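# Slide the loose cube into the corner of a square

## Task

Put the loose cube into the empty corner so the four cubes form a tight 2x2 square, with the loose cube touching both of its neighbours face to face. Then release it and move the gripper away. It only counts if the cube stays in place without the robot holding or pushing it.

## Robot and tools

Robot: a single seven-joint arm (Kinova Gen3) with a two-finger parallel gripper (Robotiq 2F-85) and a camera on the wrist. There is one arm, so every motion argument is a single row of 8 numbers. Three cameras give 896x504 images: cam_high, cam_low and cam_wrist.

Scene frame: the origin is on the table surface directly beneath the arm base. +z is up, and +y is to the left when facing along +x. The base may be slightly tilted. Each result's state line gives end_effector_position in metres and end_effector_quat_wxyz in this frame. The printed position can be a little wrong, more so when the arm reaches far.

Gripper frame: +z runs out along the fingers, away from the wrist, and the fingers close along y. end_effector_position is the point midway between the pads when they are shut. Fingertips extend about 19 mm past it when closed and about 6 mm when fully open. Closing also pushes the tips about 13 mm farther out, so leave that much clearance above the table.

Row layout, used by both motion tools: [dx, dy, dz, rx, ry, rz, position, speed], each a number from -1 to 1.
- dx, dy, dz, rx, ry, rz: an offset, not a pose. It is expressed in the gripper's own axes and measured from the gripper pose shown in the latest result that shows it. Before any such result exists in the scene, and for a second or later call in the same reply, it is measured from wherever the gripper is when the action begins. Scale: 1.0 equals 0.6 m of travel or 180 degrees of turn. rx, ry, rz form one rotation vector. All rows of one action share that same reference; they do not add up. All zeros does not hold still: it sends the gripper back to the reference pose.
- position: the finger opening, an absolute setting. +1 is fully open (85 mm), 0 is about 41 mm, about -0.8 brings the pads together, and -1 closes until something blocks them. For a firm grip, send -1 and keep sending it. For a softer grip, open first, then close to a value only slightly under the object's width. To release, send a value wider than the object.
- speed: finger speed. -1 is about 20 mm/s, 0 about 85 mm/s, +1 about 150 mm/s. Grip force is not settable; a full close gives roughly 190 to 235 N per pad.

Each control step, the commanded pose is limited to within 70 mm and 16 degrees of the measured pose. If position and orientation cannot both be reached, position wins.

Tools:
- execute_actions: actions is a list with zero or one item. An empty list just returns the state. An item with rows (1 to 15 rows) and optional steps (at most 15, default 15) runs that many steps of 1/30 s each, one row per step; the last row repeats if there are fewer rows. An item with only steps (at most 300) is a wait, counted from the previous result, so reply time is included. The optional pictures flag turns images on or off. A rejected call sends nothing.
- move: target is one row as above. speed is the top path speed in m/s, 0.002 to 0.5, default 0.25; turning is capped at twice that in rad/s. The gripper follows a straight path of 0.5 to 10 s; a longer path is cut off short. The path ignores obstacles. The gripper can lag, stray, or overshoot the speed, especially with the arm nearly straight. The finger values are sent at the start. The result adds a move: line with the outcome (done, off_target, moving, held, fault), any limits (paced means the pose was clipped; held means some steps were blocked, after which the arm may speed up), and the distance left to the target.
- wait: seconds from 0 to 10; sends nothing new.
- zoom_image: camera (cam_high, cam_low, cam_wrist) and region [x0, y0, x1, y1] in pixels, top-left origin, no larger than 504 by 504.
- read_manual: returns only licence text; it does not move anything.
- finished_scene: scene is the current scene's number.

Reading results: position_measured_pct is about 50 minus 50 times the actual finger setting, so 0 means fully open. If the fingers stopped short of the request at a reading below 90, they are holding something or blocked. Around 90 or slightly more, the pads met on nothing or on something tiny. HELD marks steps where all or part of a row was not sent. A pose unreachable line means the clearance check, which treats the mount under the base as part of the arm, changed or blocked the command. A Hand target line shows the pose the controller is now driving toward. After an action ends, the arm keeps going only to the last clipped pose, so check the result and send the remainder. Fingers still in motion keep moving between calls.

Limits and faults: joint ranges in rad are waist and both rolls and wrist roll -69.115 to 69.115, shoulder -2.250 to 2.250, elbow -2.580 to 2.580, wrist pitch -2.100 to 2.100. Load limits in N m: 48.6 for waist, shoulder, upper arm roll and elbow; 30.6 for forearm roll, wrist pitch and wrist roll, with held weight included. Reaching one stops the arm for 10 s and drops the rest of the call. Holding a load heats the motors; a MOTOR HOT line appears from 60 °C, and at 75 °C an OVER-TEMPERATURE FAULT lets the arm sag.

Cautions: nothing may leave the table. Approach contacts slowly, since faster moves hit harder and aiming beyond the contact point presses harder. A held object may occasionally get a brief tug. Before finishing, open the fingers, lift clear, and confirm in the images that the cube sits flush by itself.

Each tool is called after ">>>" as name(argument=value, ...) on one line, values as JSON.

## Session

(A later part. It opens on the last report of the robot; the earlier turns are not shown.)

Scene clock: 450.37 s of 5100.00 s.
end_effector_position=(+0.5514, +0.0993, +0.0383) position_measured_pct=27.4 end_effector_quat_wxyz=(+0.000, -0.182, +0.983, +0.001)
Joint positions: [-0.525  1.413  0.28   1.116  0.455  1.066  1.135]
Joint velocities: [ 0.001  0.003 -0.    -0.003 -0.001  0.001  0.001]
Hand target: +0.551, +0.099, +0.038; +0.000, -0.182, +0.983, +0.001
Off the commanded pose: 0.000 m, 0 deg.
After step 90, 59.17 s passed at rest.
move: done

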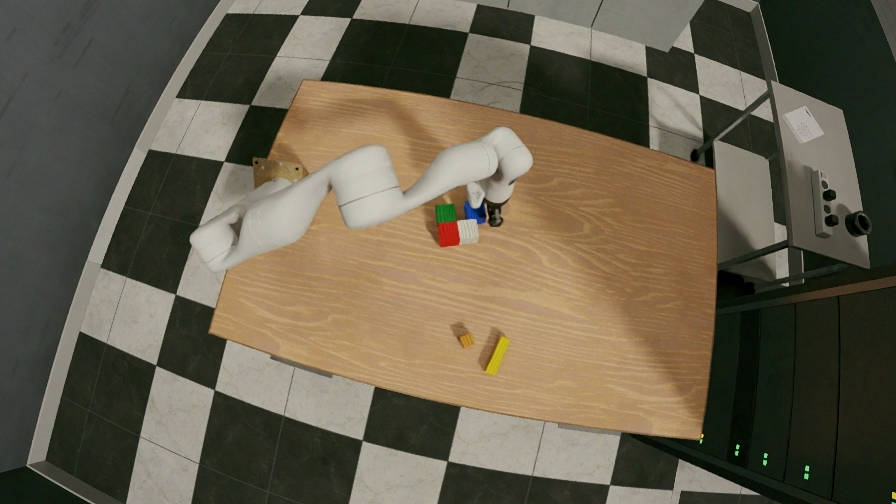

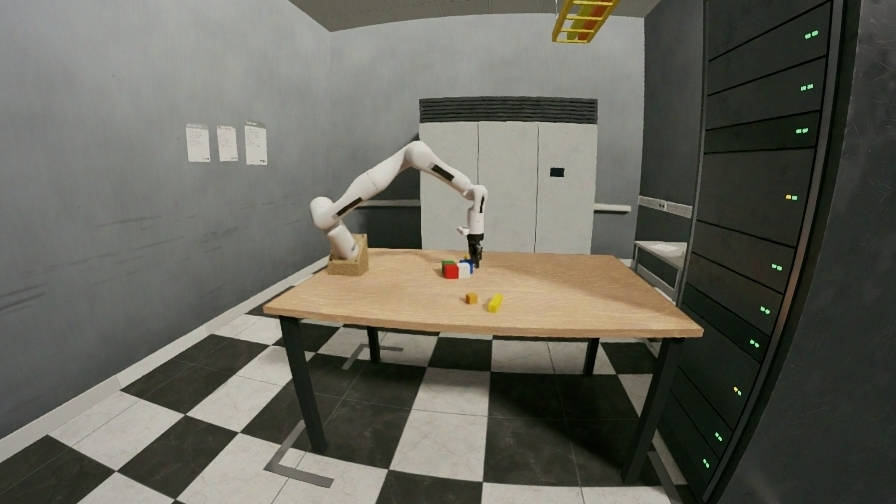

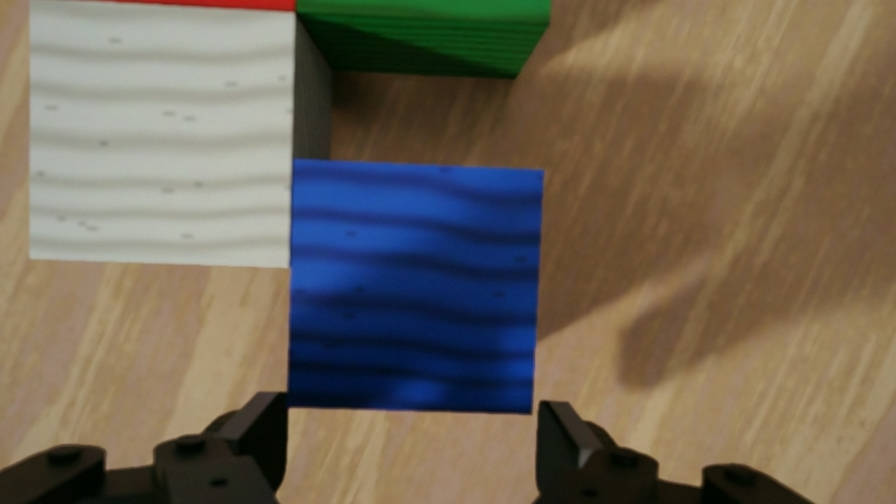

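>>> move(target=[0.0483, -0.0013, 0, 0, 0, 0, -0.3, 1], speed=0.03)

Scene clock: 470.27 s of 5100.00 s.
end_effector_position=(+0.5246, +0.0883, +0.0381) position_measured_pct=65.1 end_effector_quat_wxyz=(+0.000, -0.182, +0.983, +0.001)
Joint positions: [-0.552  1.361  0.289  1.261  0.467  0.989  1.089]
Joint velocities: [-0.002 -0.003  0.     0.003  0.001 -0.001 -0.001]
Hand target: +0.525, +0.088, +0.038; +0.000, -0.182, +0.983, +0.001
Off the commanded pose: 0.000 m, 0 deg.
After step 90, 15.67 s passed at rest.
move: done

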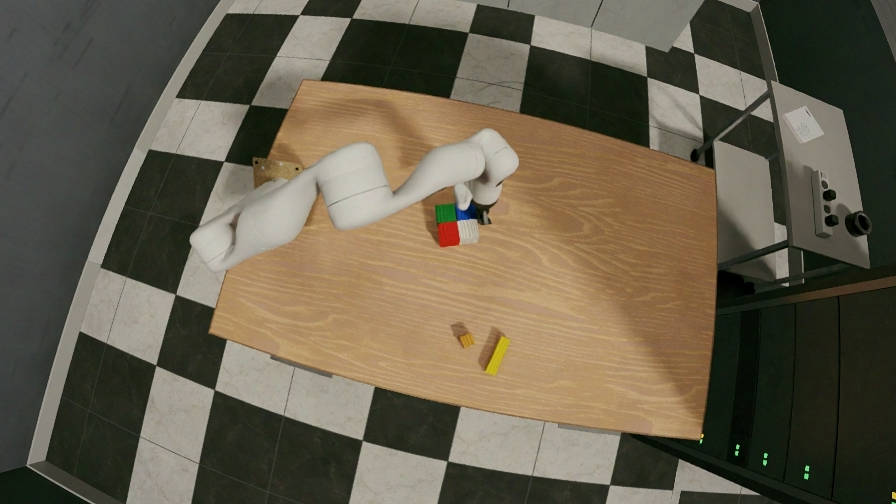

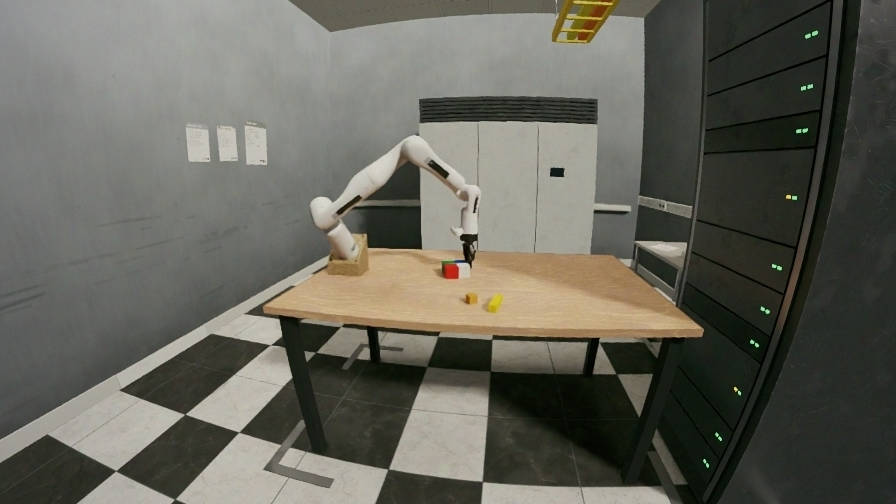

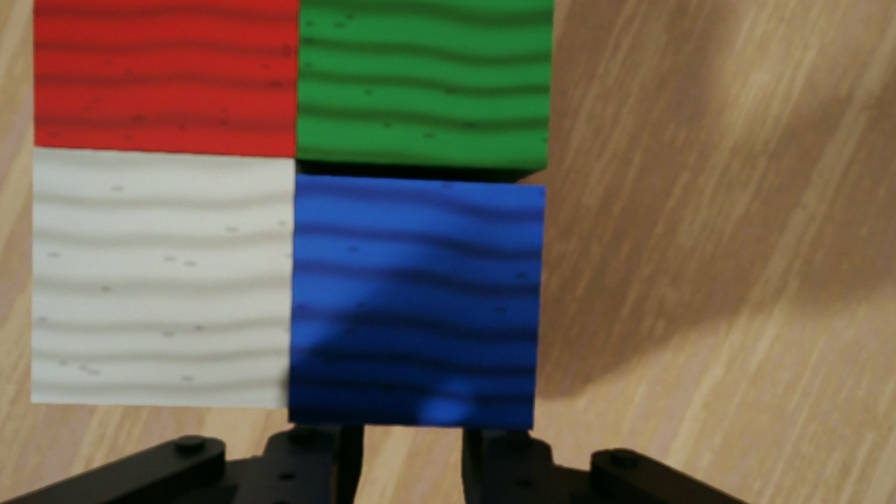

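>>> zoom_image(camera="cam_wrist", region=[270, 140, 570, 200])

>>> zoom_image(camera="cam_wrist", region=[250, 380, 350, 450])

Region (270, 140, 570, 200) of cam_wrist's 896x504 image, scaled by 1.680; it fills the top 101 rows of this view, and the rest is white.

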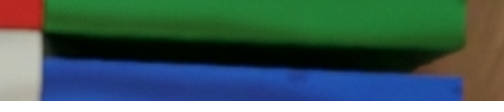

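Region (250, 380, 350, 450) of cam_wrist's 896x504 image, scaled by 5.040; it fills the top 353 rows of this view, and the rest is white.

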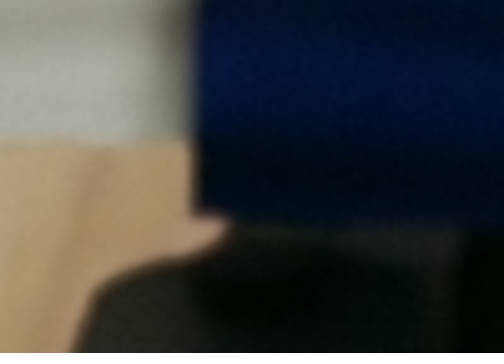

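>>> move(target=[0.005, -0.0003, 0, 0, 0, 0, -0.3, 1], speed=0.006)

Scene clock: 485.33 s of 5100.00 s.
end_effector_position=(+0.5220, +0.0871, +0.0382) position_measured_pct=65.1 end_effector_quat_wxyz=(+0.000, -0.182, +0.983, +0.001)
Joint positions: [-0.555  1.356  0.29   1.275  0.468  0.981  1.085]
Joint velocities: [ 0.001 -0.     0.     0.001 -0.    -0.    -0.   ]
Hand target: +0.522, +0.087, +0.038; +0.000, -0.182, +0.983, +0.001
Off the commanded pose: 0.000 m, 0 deg.
After step 90, 11.33 s passed at rest.
move: done

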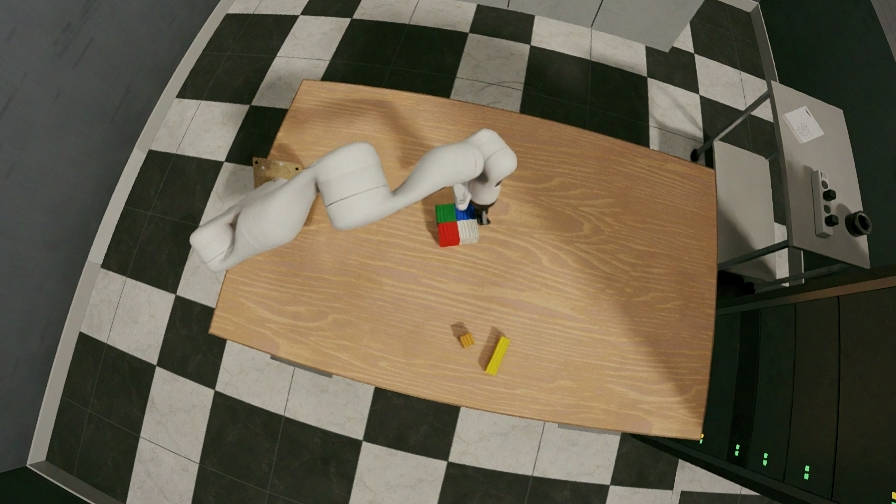

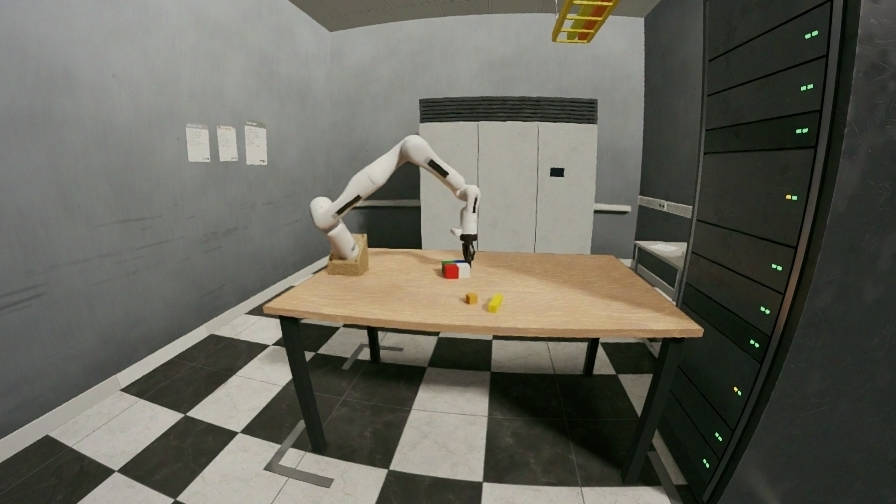

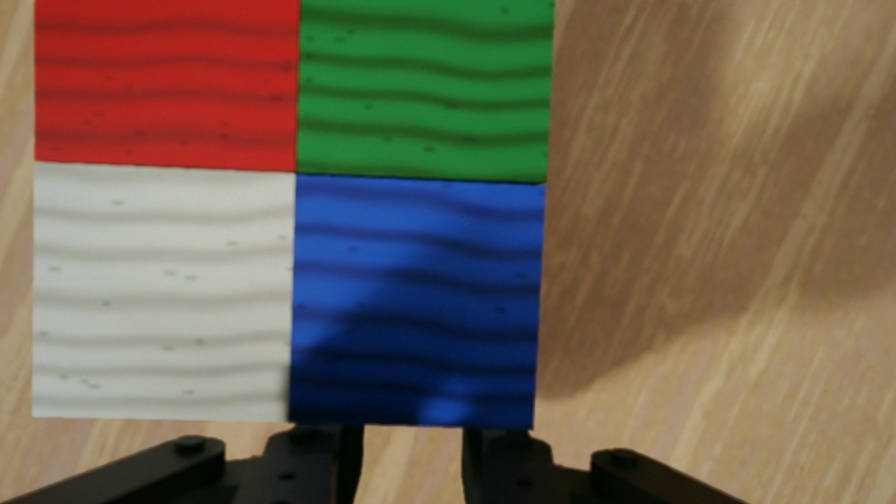

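>>> zoom_image(camera="cam_wrist", region=[270, 155, 570, 205])

>>> zoom_image(camera="cam_wrist", region=[260, 150, 340, 440])

Region (270, 155, 570, 205) of cam_wrist's 896x504 image, scaled by 1.680.

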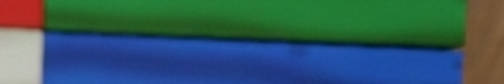

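Region (260, 150, 340, 440) of cam_wrist's 896x504 image, scaled by 1.738; it fills the left 139 columns of this view, and the rest is white.

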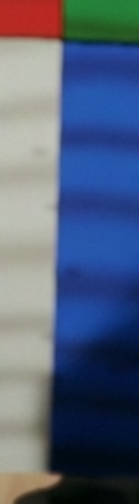

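>>> zoom_image(camera="cam_wrist", region=[270, 155, 350, 195])

>>> zoom_image(camera="cam_wrist", region=[490, 160, 570, 205])

>>> zoom_image(camera="cam_wrist", region=[250, 370, 330, 440])

Region (270, 155, 350, 195) of cam_wrist's 896x504 image, scaled by 6.300.

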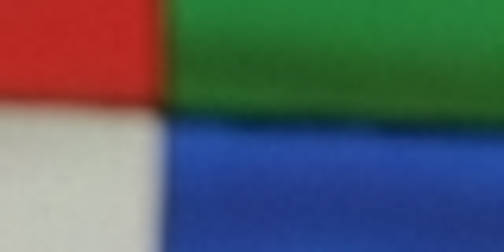

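Region (490, 160, 570, 205) of cam_wrist's 896x504 image, scaled by 6.300; it fills the top 284 rows of this view, and the rest is white.

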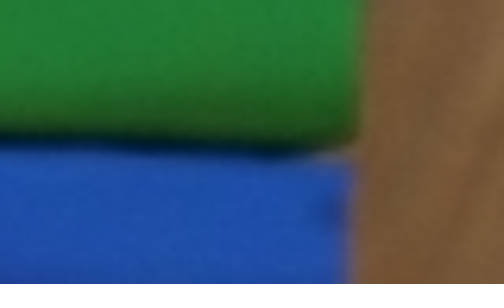

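Region (250, 370, 330, 440) of cam_wrist's 896x504 image, scaled by 6.300; it fills the top 441 rows of this view, and the rest is white.

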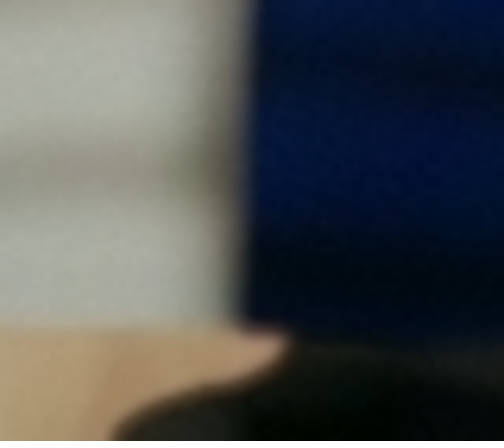

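>>> move(target=[0.0012, -0.0003, 0, 0, 0, 0, -0.3, 1], speed=0.003)

Scene clock: 500.93 s of 5100.00 s.
end_effector_position=(+0.5215, +0.0868, +0.0382) position_measured_pct=65.1 end_effector_quat_wxyz=(+0.001, -0.182, +0.983, +0.001)
Joint positions: [-0.556  1.354  0.291  1.278  0.468  0.979  1.084]
Joint velocities: [ 0.  0.  0. -0.  0. -0.  0.]
Hand target: +0.521, +0.087, +0.038; +0.000, -0.182, +0.983, +0.001
Off the commanded pose: 0.000 m, 0 deg.
After step 90, 11.90 s passed at rest.
move: done

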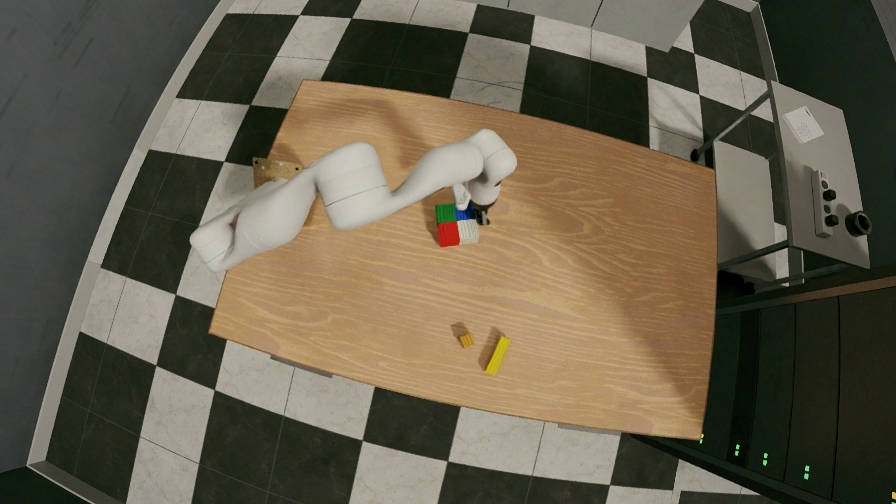

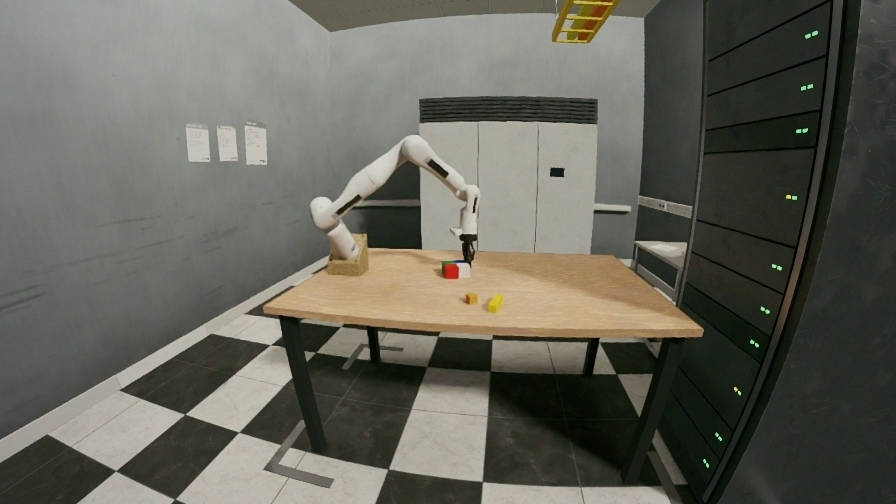

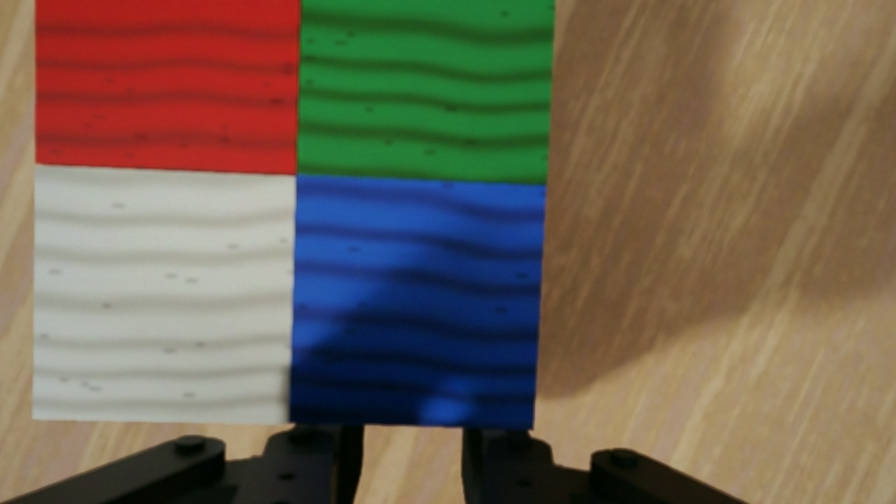

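>>> zoom_image(camera="cam_wrist", region=[270, 155, 350, 195])

>>> zoom_image(camera="cam_wrist", region=[490, 160, 570, 205])

>>> zoom_image(camera="cam_wrist", region=[250, 370, 330, 440])

Region (270, 155, 350, 195) of cam_wrist's 896x504 image, scaled by 6.300.

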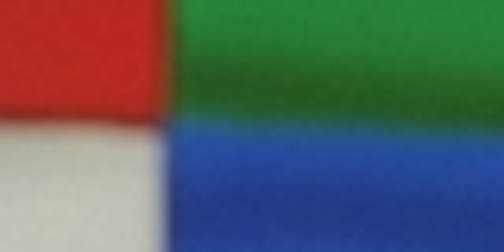

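Region (490, 160, 570, 205) of cam_wrist's 896x504 image, scaled by 6.300; it fills the top 284 rows of this view, and the rest is white.

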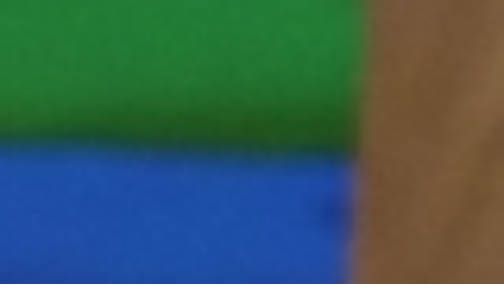

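Region (250, 370, 330, 440) of cam_wrist's 896x504 image, scaled by 6.300; it fills the top 441 rows of this view, and the rest is white.

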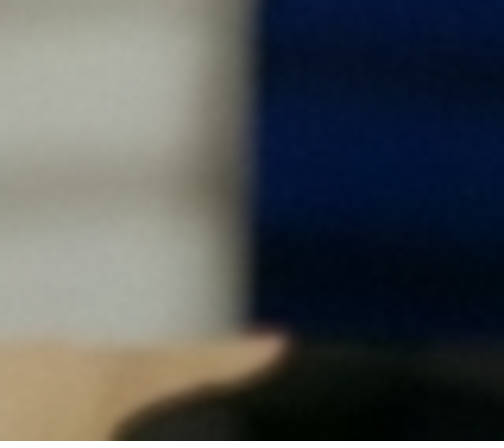

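>>> move(target=[-0.1, 0, -0.3, 0, 0, 0, -0.3, 0], speed=0.2)

Scene clock: 512.93 s of 5100.00 s.
end_effector_position=(+0.5773, +0.1073, +0.2189) position_measured_pct=65.1 end_effector_quat_wxyz=(+0.001, -0.182, +0.983, +0.001)
Joint positions: [-0.627  1.358  0.253  0.719  0.384  1.536  1.252]
Joint velocities: [ 0.003  0.011 -0.    -0.011 -0.     0.004  0.001]
Hand target: +0.577, +0.108, +0.218; +0.001, -0.182, +0.983, +0.001
Off the commanded pose: 0.001 m, 0 deg.
After step 90, 7.60 s passed at rest.
move: done

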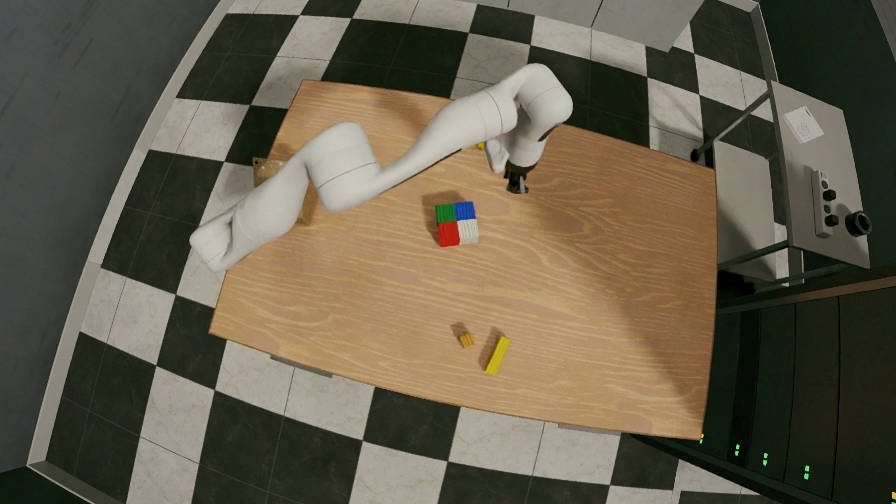

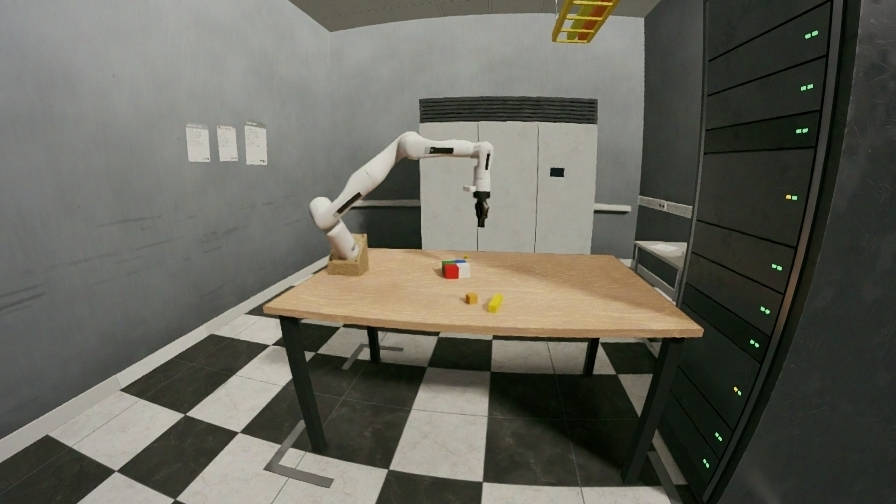

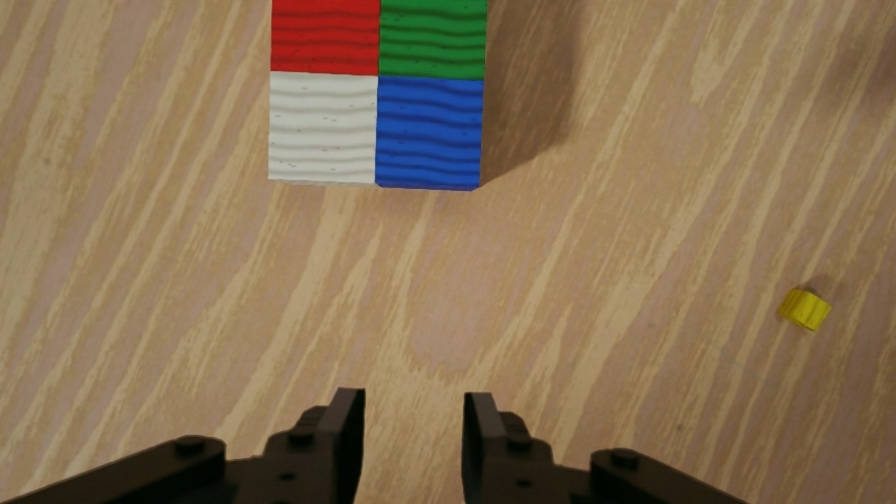

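>>> zoom_image(camera="cam_wrist", region=[255, 0, 505, 200])

>>> zoom_image(camera="cam_high", region=[425, 190, 495, 255])

Region (255, 0, 505, 200) of cam_wrist's 896x504 image, scaled by 2.016; it fills the top 403 rows of this view, and the rest is white.

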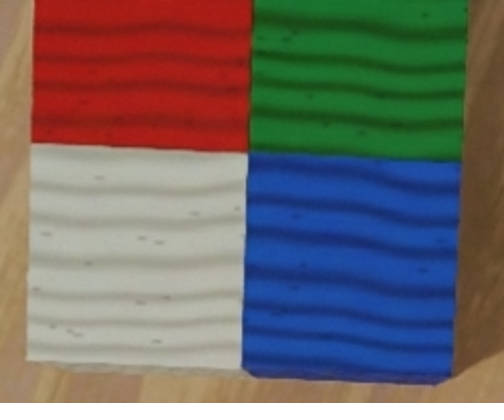

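Region (425, 190, 495, 255) of cam_high's 896x504 image, scaled by 7.200, with more detail than that image has; it fills the top 468 rows of this view, and the rest is white.

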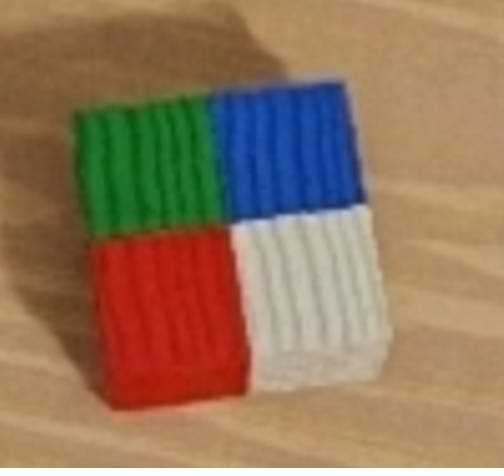

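The square is tight with no visible gaps, and the arm is clear, so I'm ending scene 1.

>>> finished_scene(scene=1)

The scene is finished: the task was done.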